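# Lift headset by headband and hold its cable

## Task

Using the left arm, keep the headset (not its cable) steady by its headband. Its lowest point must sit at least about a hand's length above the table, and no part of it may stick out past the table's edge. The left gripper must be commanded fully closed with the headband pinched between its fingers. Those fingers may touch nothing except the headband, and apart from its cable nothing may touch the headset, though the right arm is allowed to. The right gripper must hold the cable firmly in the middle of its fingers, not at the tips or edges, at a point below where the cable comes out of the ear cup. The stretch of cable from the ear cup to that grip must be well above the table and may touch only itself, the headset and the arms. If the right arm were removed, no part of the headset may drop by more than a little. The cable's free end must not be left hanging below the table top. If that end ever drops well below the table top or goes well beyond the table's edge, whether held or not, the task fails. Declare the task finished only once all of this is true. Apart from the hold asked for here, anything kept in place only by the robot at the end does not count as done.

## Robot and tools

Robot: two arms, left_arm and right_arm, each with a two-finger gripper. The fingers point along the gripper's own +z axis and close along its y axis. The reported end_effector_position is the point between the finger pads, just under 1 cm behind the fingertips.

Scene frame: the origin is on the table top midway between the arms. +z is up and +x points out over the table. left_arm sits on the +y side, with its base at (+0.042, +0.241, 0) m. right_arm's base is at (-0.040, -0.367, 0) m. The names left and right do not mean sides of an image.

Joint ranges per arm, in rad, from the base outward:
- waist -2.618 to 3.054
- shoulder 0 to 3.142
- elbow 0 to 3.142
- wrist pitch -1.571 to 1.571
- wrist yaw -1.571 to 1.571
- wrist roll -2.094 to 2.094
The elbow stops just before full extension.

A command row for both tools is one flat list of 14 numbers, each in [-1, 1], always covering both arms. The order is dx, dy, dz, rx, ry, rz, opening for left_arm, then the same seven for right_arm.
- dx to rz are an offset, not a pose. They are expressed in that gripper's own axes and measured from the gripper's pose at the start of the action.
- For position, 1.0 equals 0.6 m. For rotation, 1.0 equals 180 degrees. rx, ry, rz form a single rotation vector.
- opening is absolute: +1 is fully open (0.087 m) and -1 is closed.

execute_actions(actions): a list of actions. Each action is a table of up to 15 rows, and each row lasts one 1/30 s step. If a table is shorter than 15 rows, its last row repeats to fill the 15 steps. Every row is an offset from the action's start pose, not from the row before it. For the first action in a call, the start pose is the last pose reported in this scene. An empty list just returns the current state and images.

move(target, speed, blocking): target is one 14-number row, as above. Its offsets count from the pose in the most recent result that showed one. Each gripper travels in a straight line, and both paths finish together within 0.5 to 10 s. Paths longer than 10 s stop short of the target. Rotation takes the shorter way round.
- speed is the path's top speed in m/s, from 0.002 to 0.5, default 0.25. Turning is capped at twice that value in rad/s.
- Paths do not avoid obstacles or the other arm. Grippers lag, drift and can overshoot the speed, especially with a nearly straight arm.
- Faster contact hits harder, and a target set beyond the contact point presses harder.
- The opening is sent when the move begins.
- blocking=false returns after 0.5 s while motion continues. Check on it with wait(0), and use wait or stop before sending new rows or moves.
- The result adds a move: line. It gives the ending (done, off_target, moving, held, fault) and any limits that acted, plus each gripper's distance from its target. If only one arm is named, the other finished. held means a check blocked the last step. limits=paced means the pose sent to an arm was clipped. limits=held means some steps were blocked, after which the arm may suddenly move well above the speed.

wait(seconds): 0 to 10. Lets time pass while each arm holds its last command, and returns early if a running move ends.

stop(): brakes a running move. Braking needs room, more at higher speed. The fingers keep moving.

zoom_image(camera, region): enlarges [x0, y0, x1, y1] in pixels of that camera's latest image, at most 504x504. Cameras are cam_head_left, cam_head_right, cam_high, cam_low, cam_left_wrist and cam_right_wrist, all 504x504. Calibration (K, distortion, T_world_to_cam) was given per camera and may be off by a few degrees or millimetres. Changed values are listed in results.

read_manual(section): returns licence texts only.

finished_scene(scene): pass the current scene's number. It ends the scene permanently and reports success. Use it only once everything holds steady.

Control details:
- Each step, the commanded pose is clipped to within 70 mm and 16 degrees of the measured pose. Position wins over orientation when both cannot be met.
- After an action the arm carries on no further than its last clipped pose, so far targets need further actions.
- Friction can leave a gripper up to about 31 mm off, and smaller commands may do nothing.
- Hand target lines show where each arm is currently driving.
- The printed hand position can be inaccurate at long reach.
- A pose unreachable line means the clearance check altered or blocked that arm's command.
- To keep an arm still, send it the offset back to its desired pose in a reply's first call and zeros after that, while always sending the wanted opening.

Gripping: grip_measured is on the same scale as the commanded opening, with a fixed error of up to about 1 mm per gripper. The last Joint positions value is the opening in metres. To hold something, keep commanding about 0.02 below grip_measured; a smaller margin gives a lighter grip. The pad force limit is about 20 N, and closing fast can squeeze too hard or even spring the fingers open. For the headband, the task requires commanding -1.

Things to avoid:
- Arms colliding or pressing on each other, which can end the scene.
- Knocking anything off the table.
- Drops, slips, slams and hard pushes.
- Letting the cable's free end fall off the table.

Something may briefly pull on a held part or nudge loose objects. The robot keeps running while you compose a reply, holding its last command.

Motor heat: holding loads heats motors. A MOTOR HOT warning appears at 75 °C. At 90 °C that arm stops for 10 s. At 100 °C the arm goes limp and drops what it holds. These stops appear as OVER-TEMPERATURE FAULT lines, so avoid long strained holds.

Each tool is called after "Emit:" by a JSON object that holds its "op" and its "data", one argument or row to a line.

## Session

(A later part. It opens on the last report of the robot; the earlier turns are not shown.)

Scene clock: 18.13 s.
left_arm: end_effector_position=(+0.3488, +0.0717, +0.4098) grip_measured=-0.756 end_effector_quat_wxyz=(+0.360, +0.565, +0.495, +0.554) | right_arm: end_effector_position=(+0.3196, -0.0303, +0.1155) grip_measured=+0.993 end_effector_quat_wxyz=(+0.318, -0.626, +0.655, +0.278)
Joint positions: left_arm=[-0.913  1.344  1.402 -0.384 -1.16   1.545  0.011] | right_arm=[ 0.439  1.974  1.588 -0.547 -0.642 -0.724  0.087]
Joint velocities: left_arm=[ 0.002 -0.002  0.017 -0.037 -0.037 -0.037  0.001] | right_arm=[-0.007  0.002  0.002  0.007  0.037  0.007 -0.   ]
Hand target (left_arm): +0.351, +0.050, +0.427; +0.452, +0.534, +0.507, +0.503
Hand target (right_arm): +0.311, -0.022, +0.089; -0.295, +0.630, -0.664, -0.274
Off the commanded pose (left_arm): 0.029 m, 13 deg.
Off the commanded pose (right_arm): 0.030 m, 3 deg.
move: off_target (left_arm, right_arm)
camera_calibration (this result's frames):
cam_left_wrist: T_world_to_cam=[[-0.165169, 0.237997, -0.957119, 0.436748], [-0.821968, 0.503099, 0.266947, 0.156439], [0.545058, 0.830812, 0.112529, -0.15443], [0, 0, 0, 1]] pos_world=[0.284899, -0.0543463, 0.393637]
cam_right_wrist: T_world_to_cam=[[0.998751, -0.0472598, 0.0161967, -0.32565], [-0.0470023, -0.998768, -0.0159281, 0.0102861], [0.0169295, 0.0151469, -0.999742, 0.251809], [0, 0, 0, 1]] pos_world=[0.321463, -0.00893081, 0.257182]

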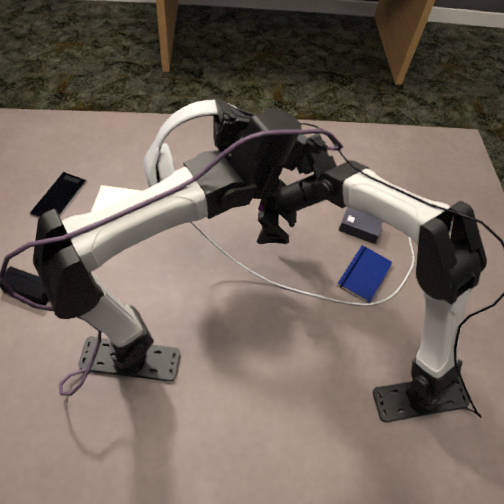

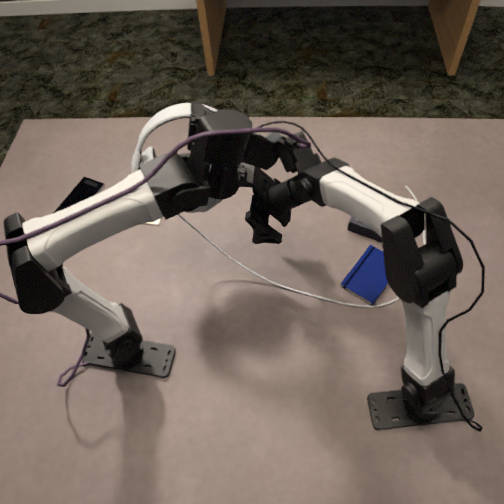

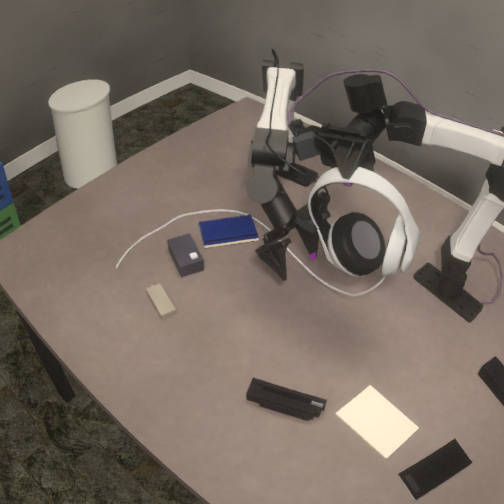

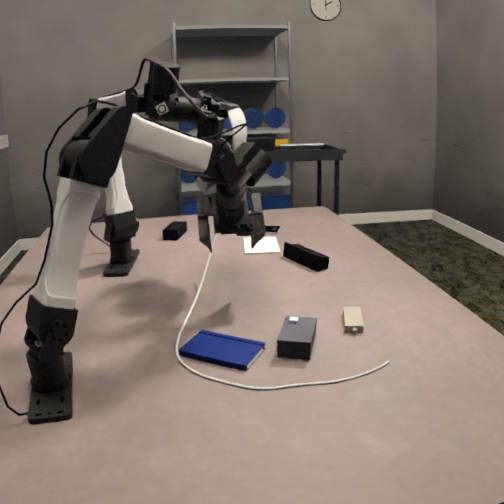

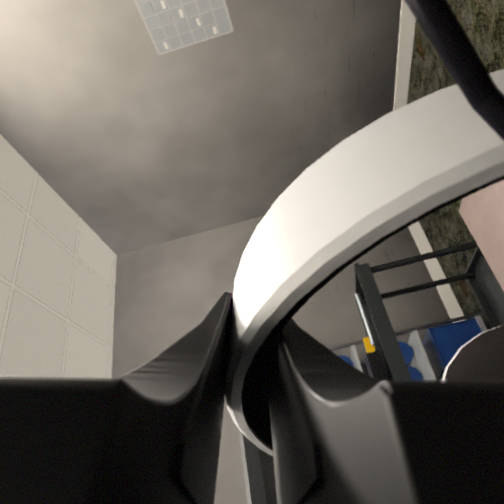

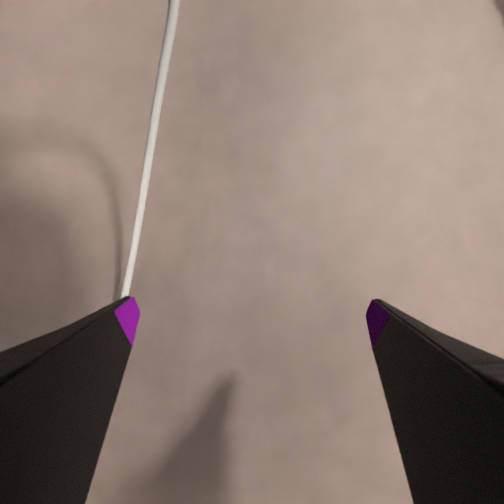

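Emit:
{"op": "move", "data": {
  "target": [0.12,0.122,-0.008,-0.0465,-0.039,-0.084,-1,0,0,-0.08,0,0,0,1],
  "speed": 0.1
}}

Scene clock: 20.43 s.
left_arm: end_effector_position=(+0.3556, +0.1092, +0.4632) grip_measured=-0.800 end_effector_quat_wxyz=(+0.461, +0.541, +0.500, +0.496) | right_arm: end_effector_position=(+0.3164, -0.0629, +0.1363) grip_measured=+0.993 end_effector_quat_wxyz=(+0.313, -0.626, +0.658, +0.278)
Joint positions: left_arm=[-0.774  1.215  1.487 -0.406 -0.889  1.542  0.009] | right_arm=[ 0.376  1.905  1.588 -0.669 -0.677 -0.79   0.087]
Joint velocities: left_arm=[-0.002 -0.022  0.007 -0.007  0.051 -0.022  0.   ] | right_arm=[-0.007 -0.002  0.007 -0.007  0.022 -0.037  0.001]
Hand target (left_arm): +0.347, +0.124, +0.495; +0.498, +0.500, +0.504, +0.498
Hand target (right_arm): +0.316, -0.067, +0.146; -0.318, +0.626, -0.655, -0.278
Off the commanded pose (left_arm): 0.039 m, 6 deg.
Off the commanded pose (right_arm): 0.011 m, 1 deg.
move: off_target (left_arm, right_arm)
camera_calibration (this result's frames):
cam_left_wrist: T_world_to_cam=[[-0.0894156, 0.0625454, -0.994029, 0.489412], [-0.761387, 0.63912, 0.108703, 0.165869], [0.642102, 0.76656, -0.00952601, -0.166256], [0, 0, 0, 1]] pos_world=[0.276805, -0.00917557, 0.466875]
cam_right_wrist: T_world_to_cam=[[0.998857, -0.0471688, 0.00772397, -0.323138], [-0.0471049, -0.998856, -0.00825963, -0.0231288], [0.00810473, 0.00788635, -0.999936, 0.275502], [0, 0, 0, 1]] pos_world=[0.319446, -0.0405171, 0.27779]

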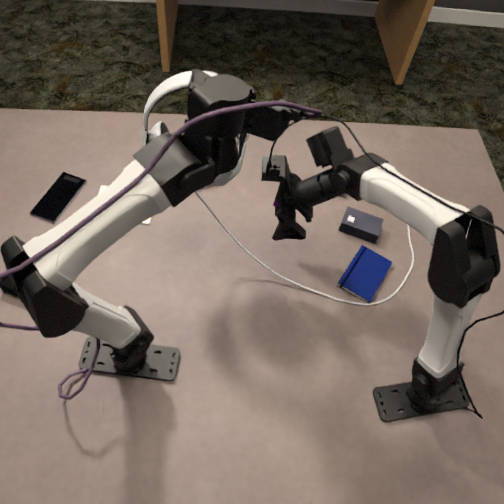

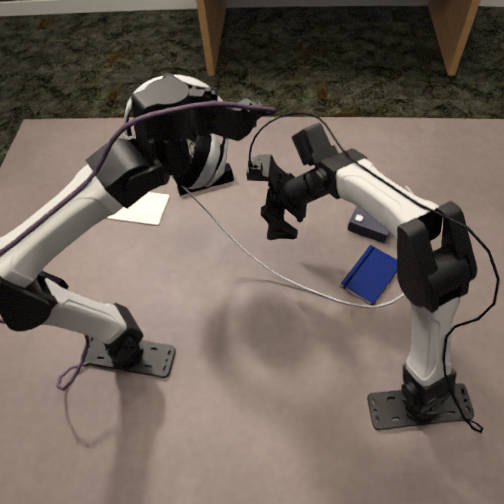

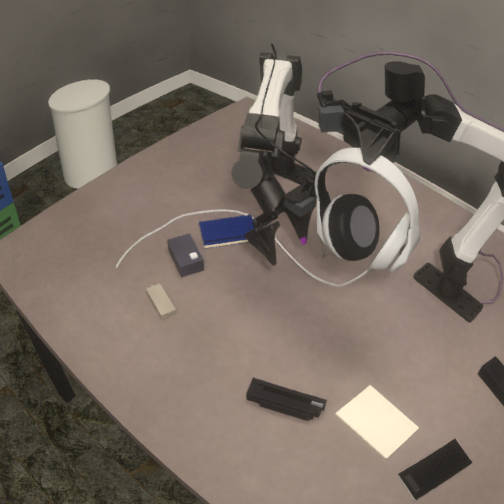

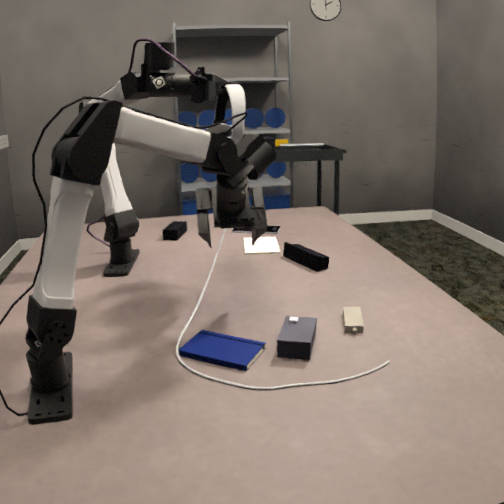

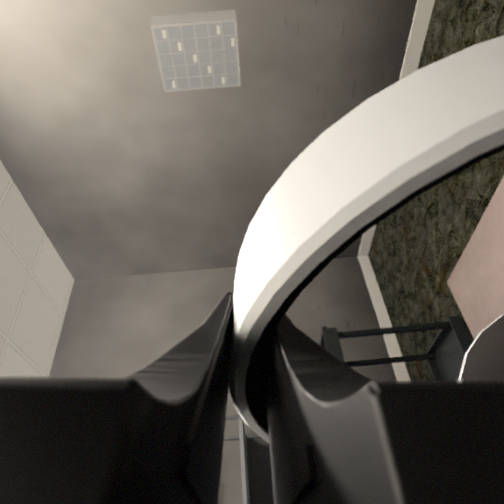

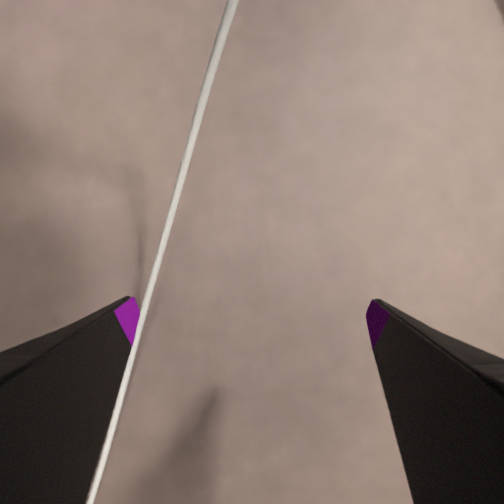

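Emit:
{"op": "move", "data": {
  "target": [0,0,0,0,0,0,-1,0,0.06,0.14,0,0,0,1],
  "speed": 0.1
}}

Scene clock: 22.00 s.
left_arm: end_effector_position=(+0.3549, +0.1094, +0.4542) grip_measured=-0.800 end_effector_quat_wxyz=(+0.447, +0.555, +0.501, +0.491) | right_arm: end_effector_position=(+0.2897, +0.0047, +0.0979) grip_measured=+0.993 end_effector_quat_wxyz=(+0.326, -0.628, +0.648, +0.280)
Joint positions: left_arm=[-0.774  1.215  1.487 -0.459 -0.884  1.522  0.009] | right_arm=[ 0.548  1.953  1.466 -0.369 -0.582 -0.625  0.087]
Joint velocities: left_arm=[ 0.012 -0.002 -0.002 -0.037  0.007  0.037  0.001] | right_arm=[-0.002 -0.002 -0.007  0.007  0.007 -0.051 -0.   ]
Hand target (left_arm): +0.355, +0.109, +0.463; +0.461, +0.541, +0.500, +0.495
Hand target (right_arm): +0.286, +0.003, +0.081; -0.312, +0.627, -0.658, -0.278
Off the commanded pose (left_arm): 0.009 m, 2 deg.
Off the commanded pose (right_arm): 0.018 m, 2 deg.
move: off_target (right_arm)
camera_calibration (this result's frames):
cam_left_wrist: T_world_to_cam=[[-0.122933, 0.0841757, -0.988839, 0.48757], [-0.755166, 0.638552, 0.14824, 0.145979], [0.643903, 0.764961, -0.0149323, -0.164087], [0, 0, 0, 1]] pos_world=[0.275833, -0.00873722, 0.458038]
cam_right_wrist: T_world_to_cam=[[0.998736, -0.0400445, 0.0303717, -0.295255], [-0.039087, -0.998739, -0.0314905, 0.042744], [0.0315945, 0.0302636, -0.999042, 0.22981], [0, 0, 0, 1]] pos_world=[0.289292, 0.0239119, 0.239903]

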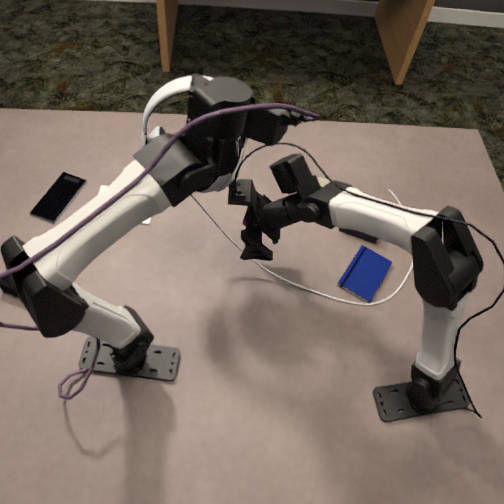

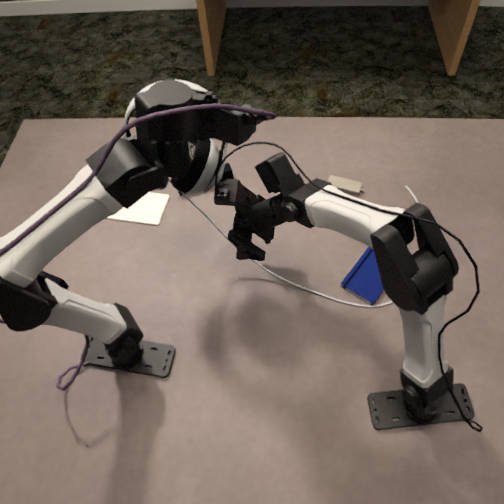

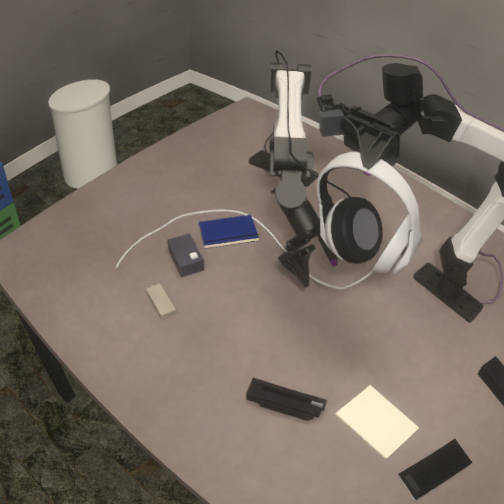

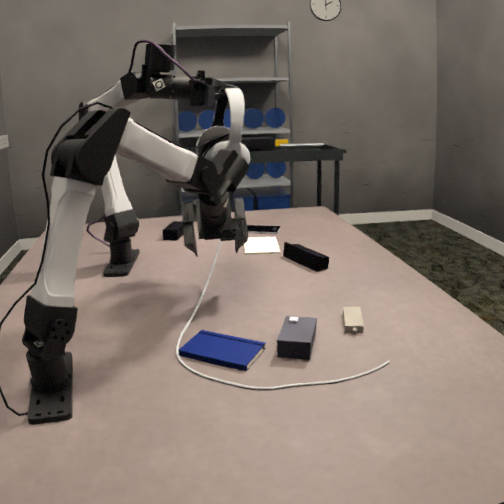

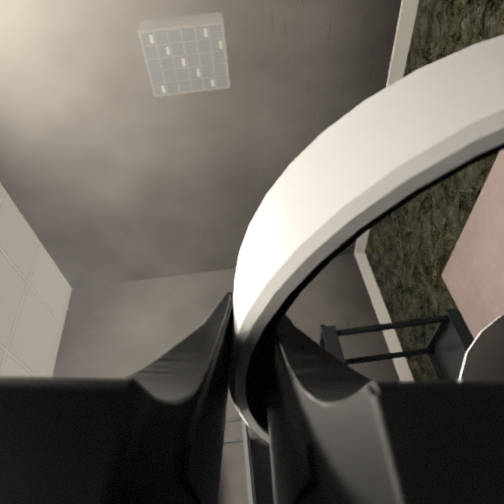

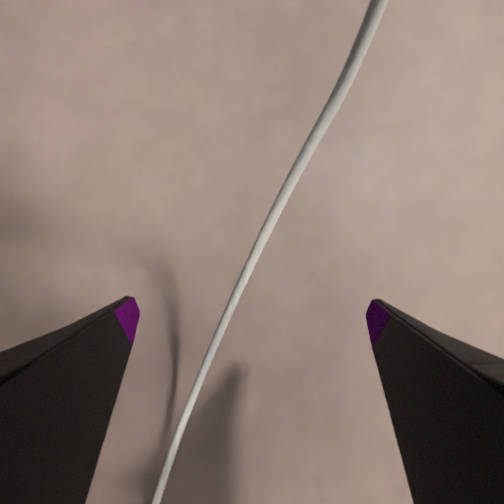

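Emit:
{"op": "move", "data": {
  "target": [0,0.015,0,0,0,0,-1,0.065,0.01,0.065,0,0,0,1],
  "speed": 0.08
}}

Emit:
{"op": "move", "data": {
  "target": [0,0,0,0,0,0,-1,0,0,0,0,0,0,-1]
}}

Scene clock: 23.30 s.
left_arm: end_effector_position=(+0.3533, +0.1103, +0.4415) grip_measured=-0.800 end_effector_quat_wxyz=(+0.425, +0.577, +0.501, +0.485) | right_arm: end_effector_position=(+0.2924, +0.0117, +0.0595) grip_measured=+0.993 end_effector_quat_wxyz=(+0.340, -0.628, +0.641, +0.280)
Joint positions: left_arm=[-0.774  1.215  1.487 -0.537 -0.876  1.501  0.009] | right_arm=[ 0.555  2.006  1.362 -0.176 -0.581 -0.618  0.087]
Joint velocities: left_arm=[-0.027 -0.007 -0.002 -0.081  0.022  0.007  0.001] | right_arm=[-0.002 -0.012 -0.002  0.022 -0.037  0.037  0.001]
Hand target (left_arm): +0.355, +0.110, +0.462; +0.447, +0.555, +0.502, +0.491
Hand target (right_arm): +0.286, +0.010, +0.043; -0.326, +0.629, -0.648, -0.279
Off the commanded pose (left_arm): 0.022 m, 4 deg.
Off the commanded pose (right_arm): 0.018 m, 2 deg.
move: off_target (left_arm, right_arm)
camera_calibration (this result's frames):
cam_left_wrist: T_world_to_cam=[[-0.171679, 0.123168, -0.977423, 0.482543], [-0.742868, 0.635462, 0.210558, 0.114575], [0.647049, 0.762245, -0.0175977, -0.163557], [0, 0, 0, 1]] pos_world=[0.273787, -0.00757155, 0.444645]
cam_right_wrist: T_world_to_cam=[[0.997911, -0.0387609, 0.0516746, -0.297482], [-0.0358895, -0.99782, -0.0553836, 0.0490777], [0.0537087, 0.0534133, -0.997127, 0.184267], [0, 0, 0, 1]] pos_world=[0.288725, 0.0275978, 0.201828]

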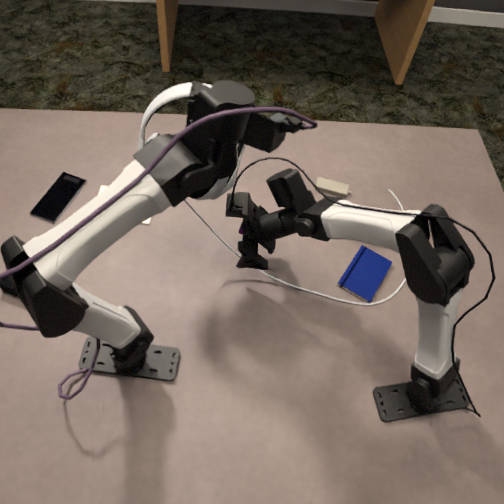

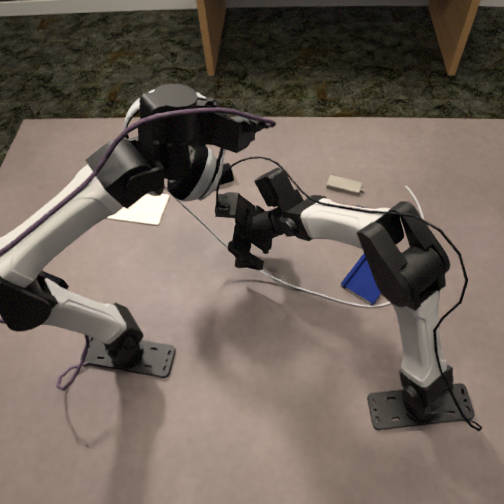

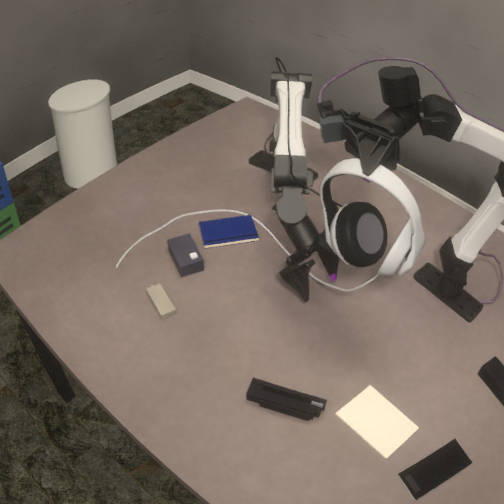

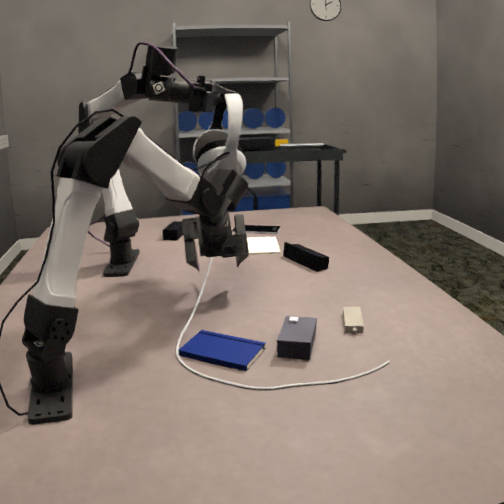

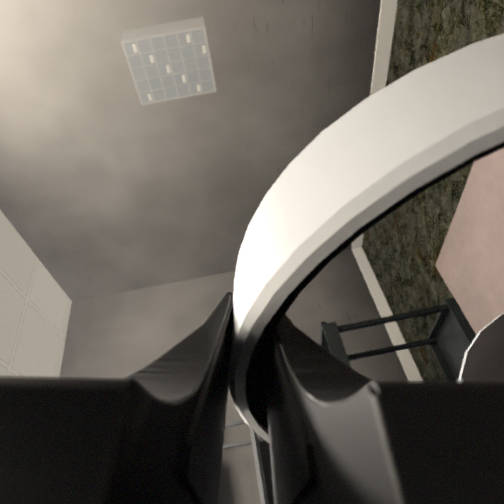

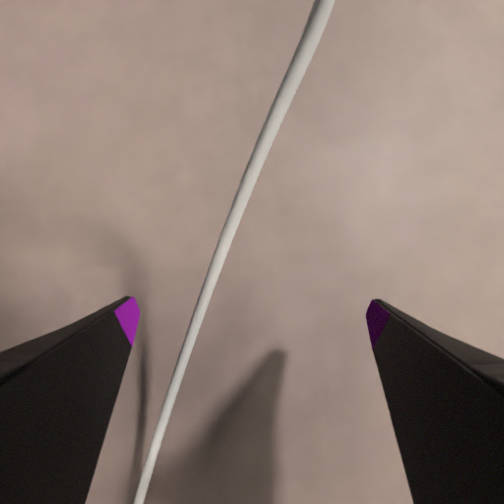

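Scene clock: 23.80 s.
left_arm: end_effector_position=(+0.3522, +0.1104, +0.4337) grip_measured=-0.800 end_effector_quat_wxyz=(+0.415, +0.588, +0.503, +0.479) | right_arm: end_effector_position=(+0.2924, +0.0117, +0.0595) grip_measured=-0.939 end_effector_quat_wxyz=(+0.340, -0.628, +0.641, +0.280)
Joint positions: left_arm=[-0.774  1.215  1.487 -0.582 -0.866  1.481  0.009] | right_arm=[ 0.555  2.006  1.362 -0.175 -0.581 -0.618  0.003]
Joint velocities: left_arm=[ 0.002  0.002 -0.002 -0.051 -0.007 -0.007  0.001] | right_arm=[-0.007  0.002 -0.002  0.051 -0.022  0.007 -0.001]
Hand target (left_arm): +0.353, +0.111, +0.441; +0.425, +0.577, +0.502, +0.485
Hand target (right_arm): +0.292, +0.012, +0.060; -0.340, +0.628, -0.641, -0.280
Off the commanded pose (left_arm): 0.008 m, 2 deg.
Off the commanded pose (right_arm): 0.000 m, 0 deg.
move: done
camera_calibration (this result's frames):
cam_left_wrist: T_world_to_cam=[[-0.200039, 0.137239, -0.970129, 0.479987], [-0.732362, 0.636803, 0.241098, 0.0982616], [0.650869, 0.758714, -0.0268768, -0.159935], [0, 0, 0, 1]] pos_world=[0.272076, -0.0071012, 0.43766]
cam_right_wrist: T_world_to_cam=[[0.997896, -0.0387736, 0.0519565, -0.297551], [-0.0358732, -0.997806, -0.0556389, 0.0491404], [0.0539999, 0.053658, -0.997098, 0.184223], [0, 0, 0, 1]] pos_world=[0.28874, 0.0276105, 0.201882]

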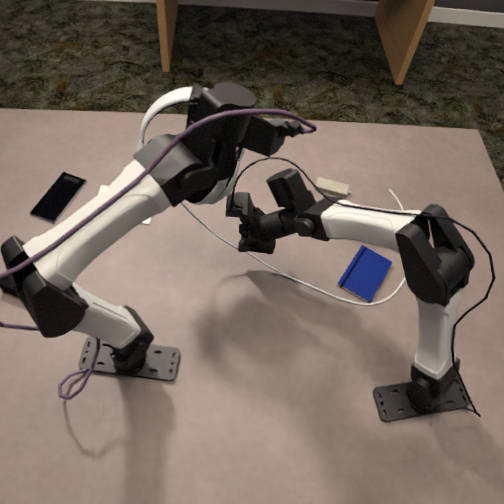

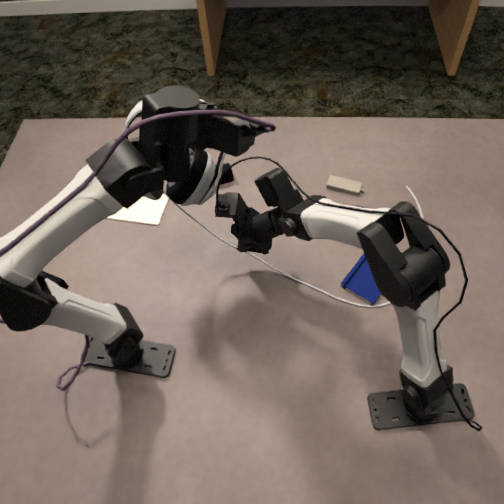

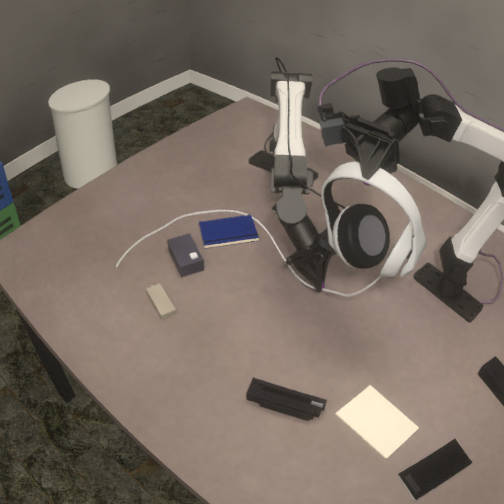

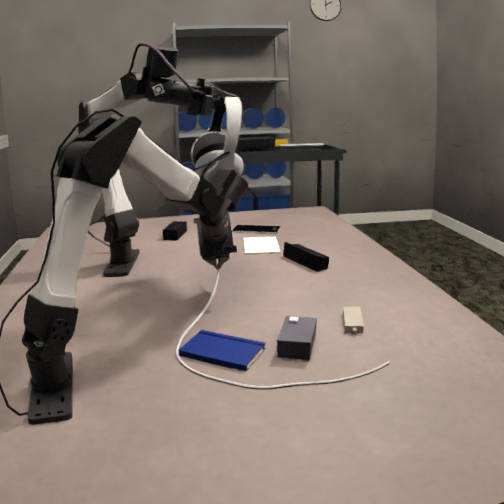

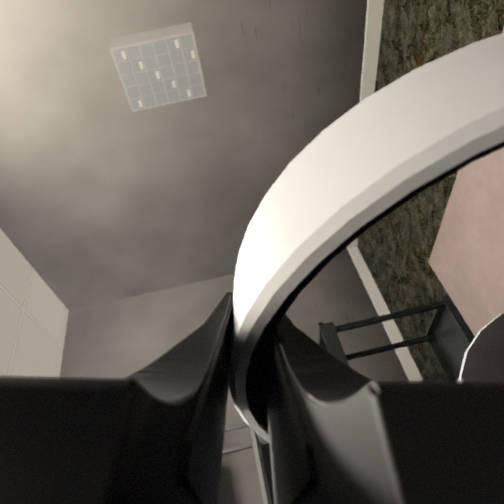

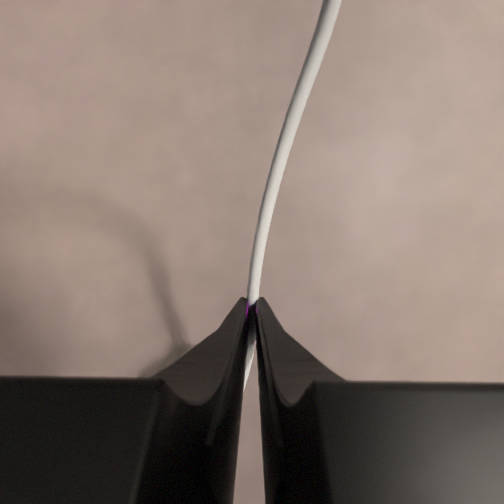

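Emit:
{"op": "move", "data": {
  "target": [0,0.09,0,-0.063,0.007,-0.047,-1,0,0,0.04,0,0,0,-0.4],
  "speed": 0.08
}}

Emit:
{"op": "move", "data": {
  "target": [0,0.02,0,-0.01,0,0,-1,0,0,0,0,0,0,-1]
}}

Scene clock: 26.37 s.
left_arm: end_effector_position=(+0.3617, +0.1009, +0.4626) grip_measured=-0.800 end_effector_quat_wxyz=(+0.473, +0.532, +0.503, +0.491) | right_arm: end_effector_position=(+0.2923, +0.0241, +0.0508) grip_measured=-0.400 end_effector_quat_wxyz=(+0.342, -0.628, +0.639, +0.282)
Joint positions: left_arm=[-0.774  1.239  1.487 -0.36  -0.884  1.53   0.009] | right_arm=[ 0.576  2.046  1.378 -0.139 -0.571 -0.599  0.026]
Joint velocities: left_arm=[-0.012  0.002  0.002 -0.037 -0.037  0.022 -0.   ] | right_arm=[ 0.032 -0.017  0.022  0.066  0.007  0.066  0.   ]
Hand target (left_arm): +0.361, +0.104, +0.484; +0.498, +0.501, +0.503, +0.498
Hand target (right_arm): +0.294, +0.030, +0.045; -0.340, +0.629, -0.641, -0.280
Off the commanded pose (left_arm): 0.023 m, 5 deg.
Off the commanded pose (right_arm): 0.009 m, 0 deg.
move: off_target (left_arm)
camera_calibration (this result's frames):
cam_left_wrist: T_world_to_cam=[[-0.0765271, 0.0337702, -0.996495, 0.489247], [-0.759793, 0.645197, 0.0802144, 0.187844], [0.645645, 0.763269, -0.0237168, -0.158188], [0, 0, 0, 1]] pos_world=[0.282296, -0.0169787, 0.468713]
cam_right_wrist: T_world_to_cam=[[0.997992, -0.0369686, 0.0514403, -0.296558], [-0.0338488, -0.997609, -0.060252, 0.0606376], [0.0535447, 0.0583898, -0.996857, 0.17482], [0, 0, 0, 1]] pos_world=[0.288654, 0.0393216, 0.193179]

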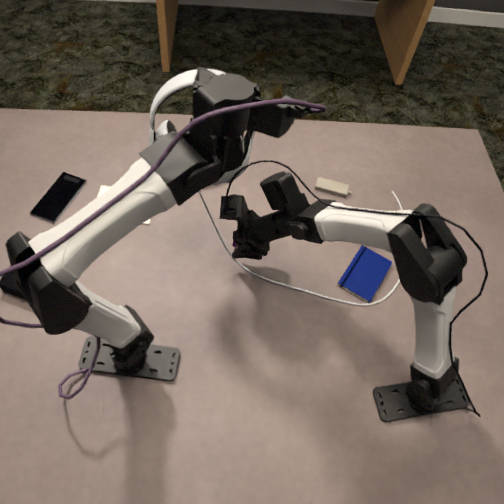

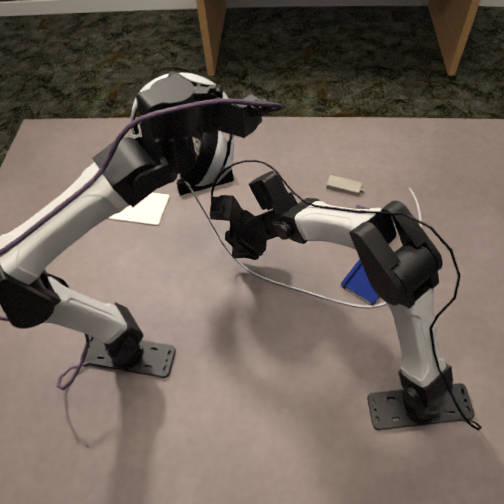

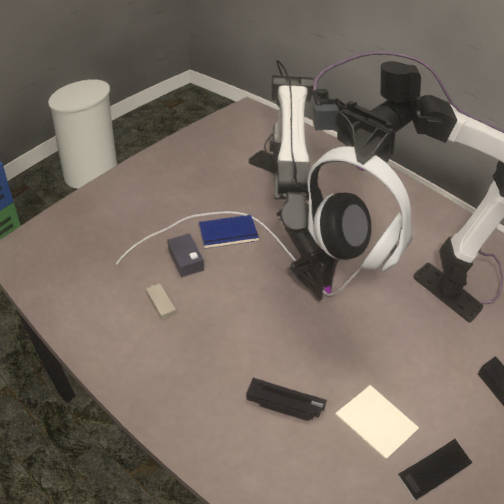

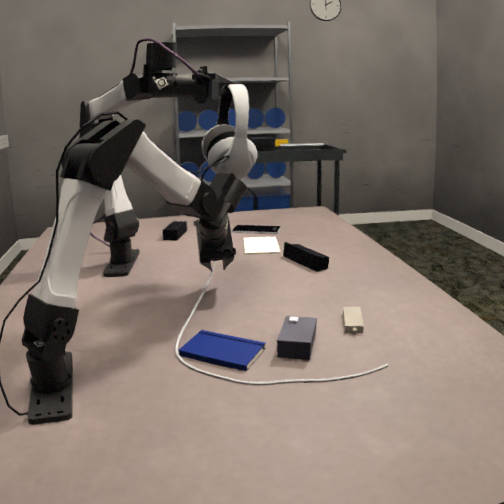

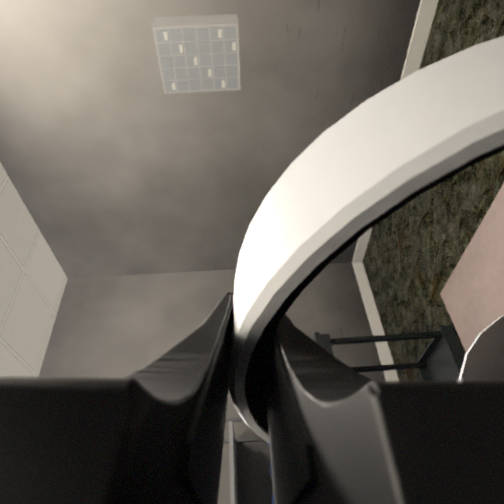

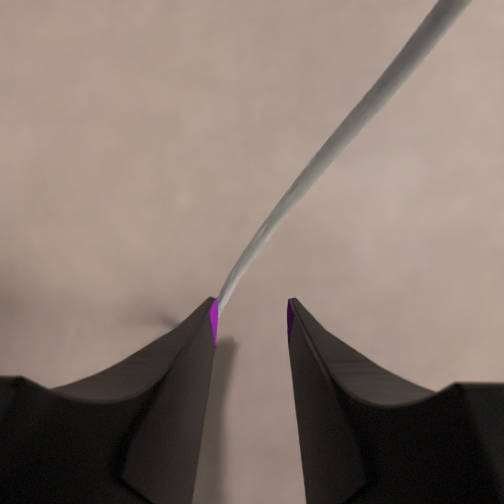

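Scene clock: 27.07 s.
left_arm: end_effector_position=(+0.3613, +0.1012, +0.4569) grip_measured=-0.800 end_effector_quat_wxyz=(+0.458, +0.547, +0.499, +0.492) | right_arm: end_effector_position=(+0.2923, +0.0241, +0.0508) grip_measured=-1.000 end_effector_quat_wxyz=(+0.342, -0.628, +0.639, +0.282)
Joint positions: left_arm=[-0.774  1.239  1.487 -0.399 -0.882  1.535  0.009] | right_arm=[ 0.576  2.046  1.378 -0.139 -0.571 -0.599  0.   ]
Joint velocities: left_arm=[-0.017 -0.007  0.002  0.022  0.081 -0.007  0.001] | right_arm=[-0.017 -0.007  0.002 -0.066 -0.022  0.037  0.   ]
Hand target (left_arm): +0.361, +0.101, +0.474; +0.481, +0.524, +0.496, +0.498
Hand target (right_arm): +0.292, +0.024, +0.051; -0.342, +0.628, -0.639, -0.282
Off the commanded pose (left_arm): 0.018 m, 4 deg.
Off the commanded pose (right_arm): 0.000 m, 0 deg.
move: off_target (left_arm)
camera_calibration (this result's frames):
cam_left_wrist: T_world_to_cam=[[-0.100699, 0.0693592, -0.992496, 0.486806], [-0.755823, 0.643377, 0.121648, 0.167591], [0.646987, 0.762401, -0.0123644, -0.163864], [0, 0, 0, 1]] pos_world=[0.281707, -0.0166586, 0.46074]
cam_right_wrist: T_world_to_cam=[[0.997992, -0.0369686, 0.0514403, -0.296558], [-0.0338488, -0.997609, -0.060252, 0.0606376], [0.0535447, 0.0583898, -0.996857, 0.17482], [0, 0, 0, 1]] pos_world=[0.288654, 0.0393216, 0.193179]

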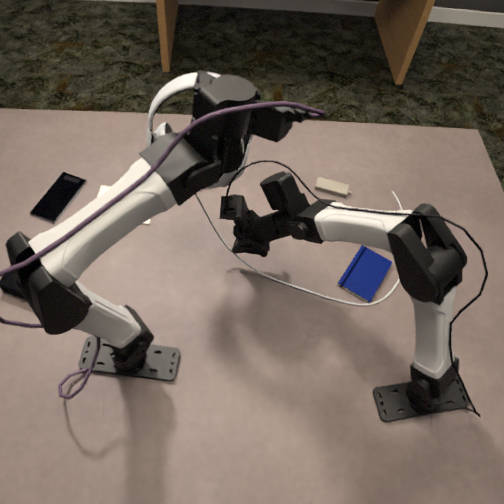

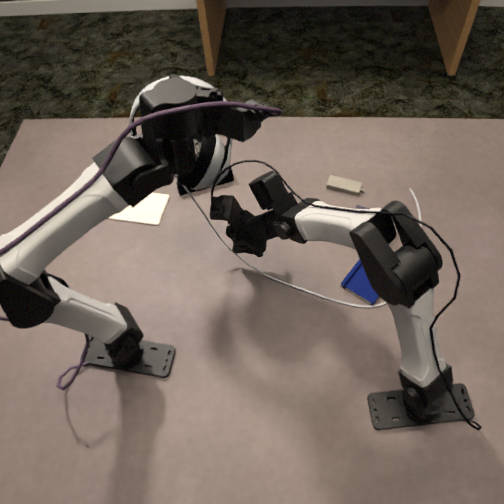

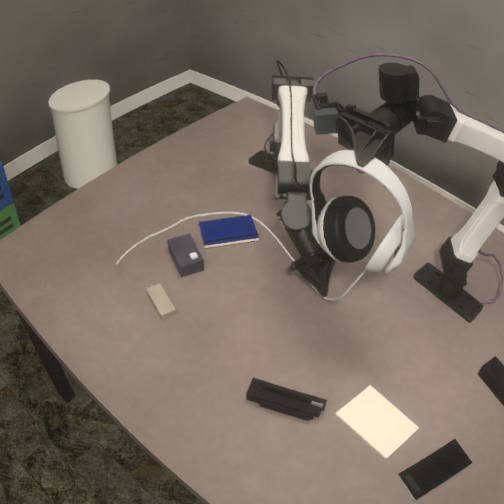

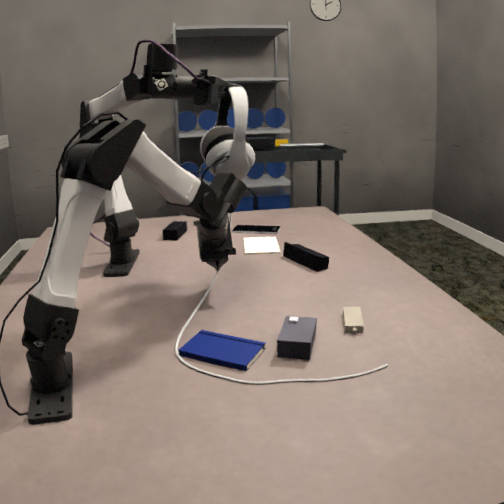

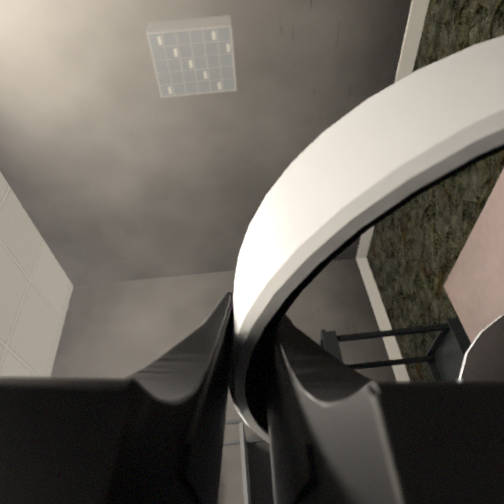

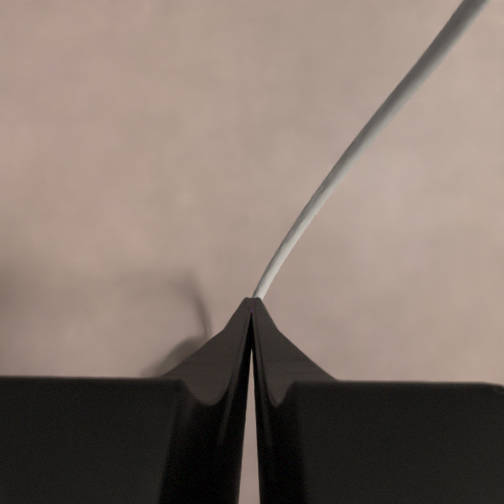

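Lost it. Back off, open, retry.

Emit:
{"op": "move", "data": {
  "target": [0,0.03,0,-0.02,0,0,-1,0,0,-0.1,0,0,0,1],
  "speed": 0.1
}}

Scene clock: 28.27 s.
left_arm: end_effector_position=(+0.3618, +0.1001, +0.4614) grip_measured=-0.800 end_effector_quat_wxyz=(+0.456, +0.551, +0.488, +0.500) | right_arm: end_effector_position=(+0.2945, -0.0146, +0.0922) grip_measured=+0.993 end_effector_quat_wxyz=(+0.355, -0.628, +0.634, +0.280)
Joint positions: left_arm=[-0.774  1.239  1.487 -0.38  -0.879  1.576  0.009] | right_arm=[ 0.5    1.897  1.333 -0.25  -0.62  -0.664  0.087]
Joint velocities: left_arm=[-0.027  0.007  0.027  0.022 -0.037 -0.022  0.001] | right_arm=[ 0.017  0.017 -0.007 -0.051  0.022 -0.037  0.   ]
Hand target (left_arm): +0.362, +0.100, +0.474; +0.474, +0.532, +0.485, +0.507
Hand target (right_arm): +0.287, -0.023, +0.087; -0.342, +0.628, -0.639, -0.283
Off the commanded pose (left_arm): 0.013 m, 3 deg.
Off the commanded pose (right_arm): 0.012 m, 2 deg.
move: off_target (left_arm, right_arm)
camera_calibration (this result's frames):
cam_left_wrist: T_world_to_cam=[[-0.0882167, 0.0952658, -0.991535, 0.483858], [-0.75302, 0.645231, 0.128989, 0.163517], [0.652057, 0.758025, 0.014817, -0.177305], [0, 0, 0, 1]] pos_world=[0.281429, -0.0171997, 0.461297]
cam_right_wrist: T_world_to_cam=[[0.996427, -0.0408733, 0.0739145, -0.303966], [-0.035103, -0.996355, -0.0777493, 0.0265807], [0.076823, 0.0748769, -0.994229, 0.211401], [0, 0, 0, 1]] pos_world=[0.287572, -0.0017694, 0.234715]

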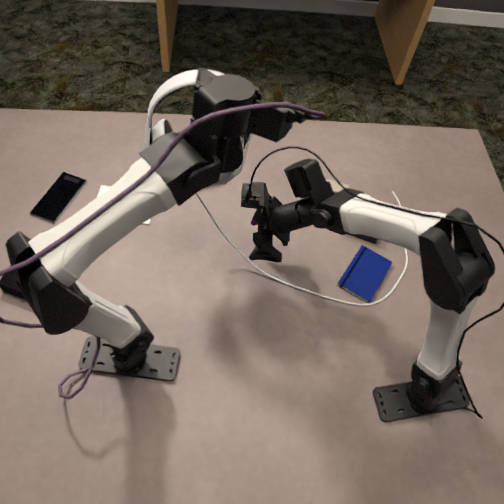

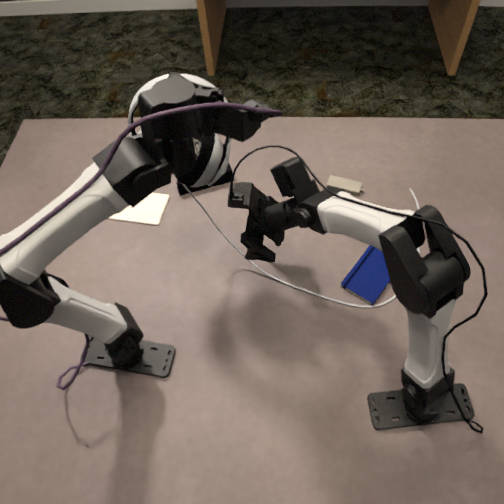

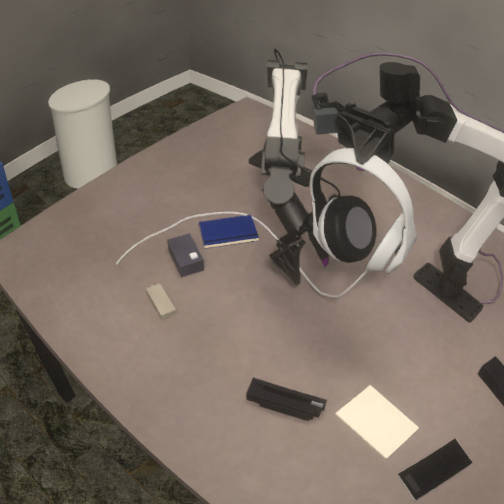

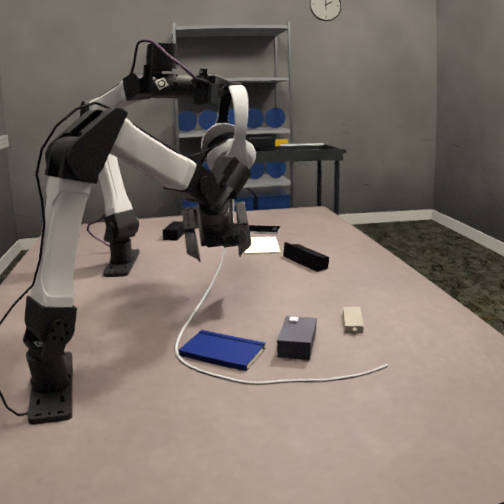

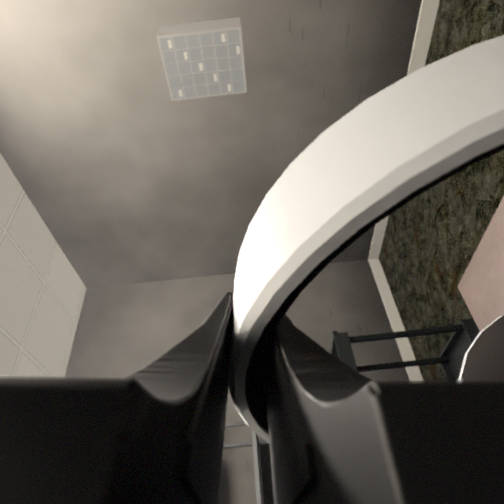

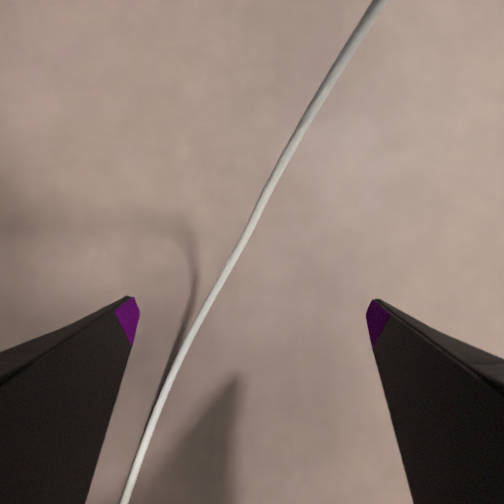

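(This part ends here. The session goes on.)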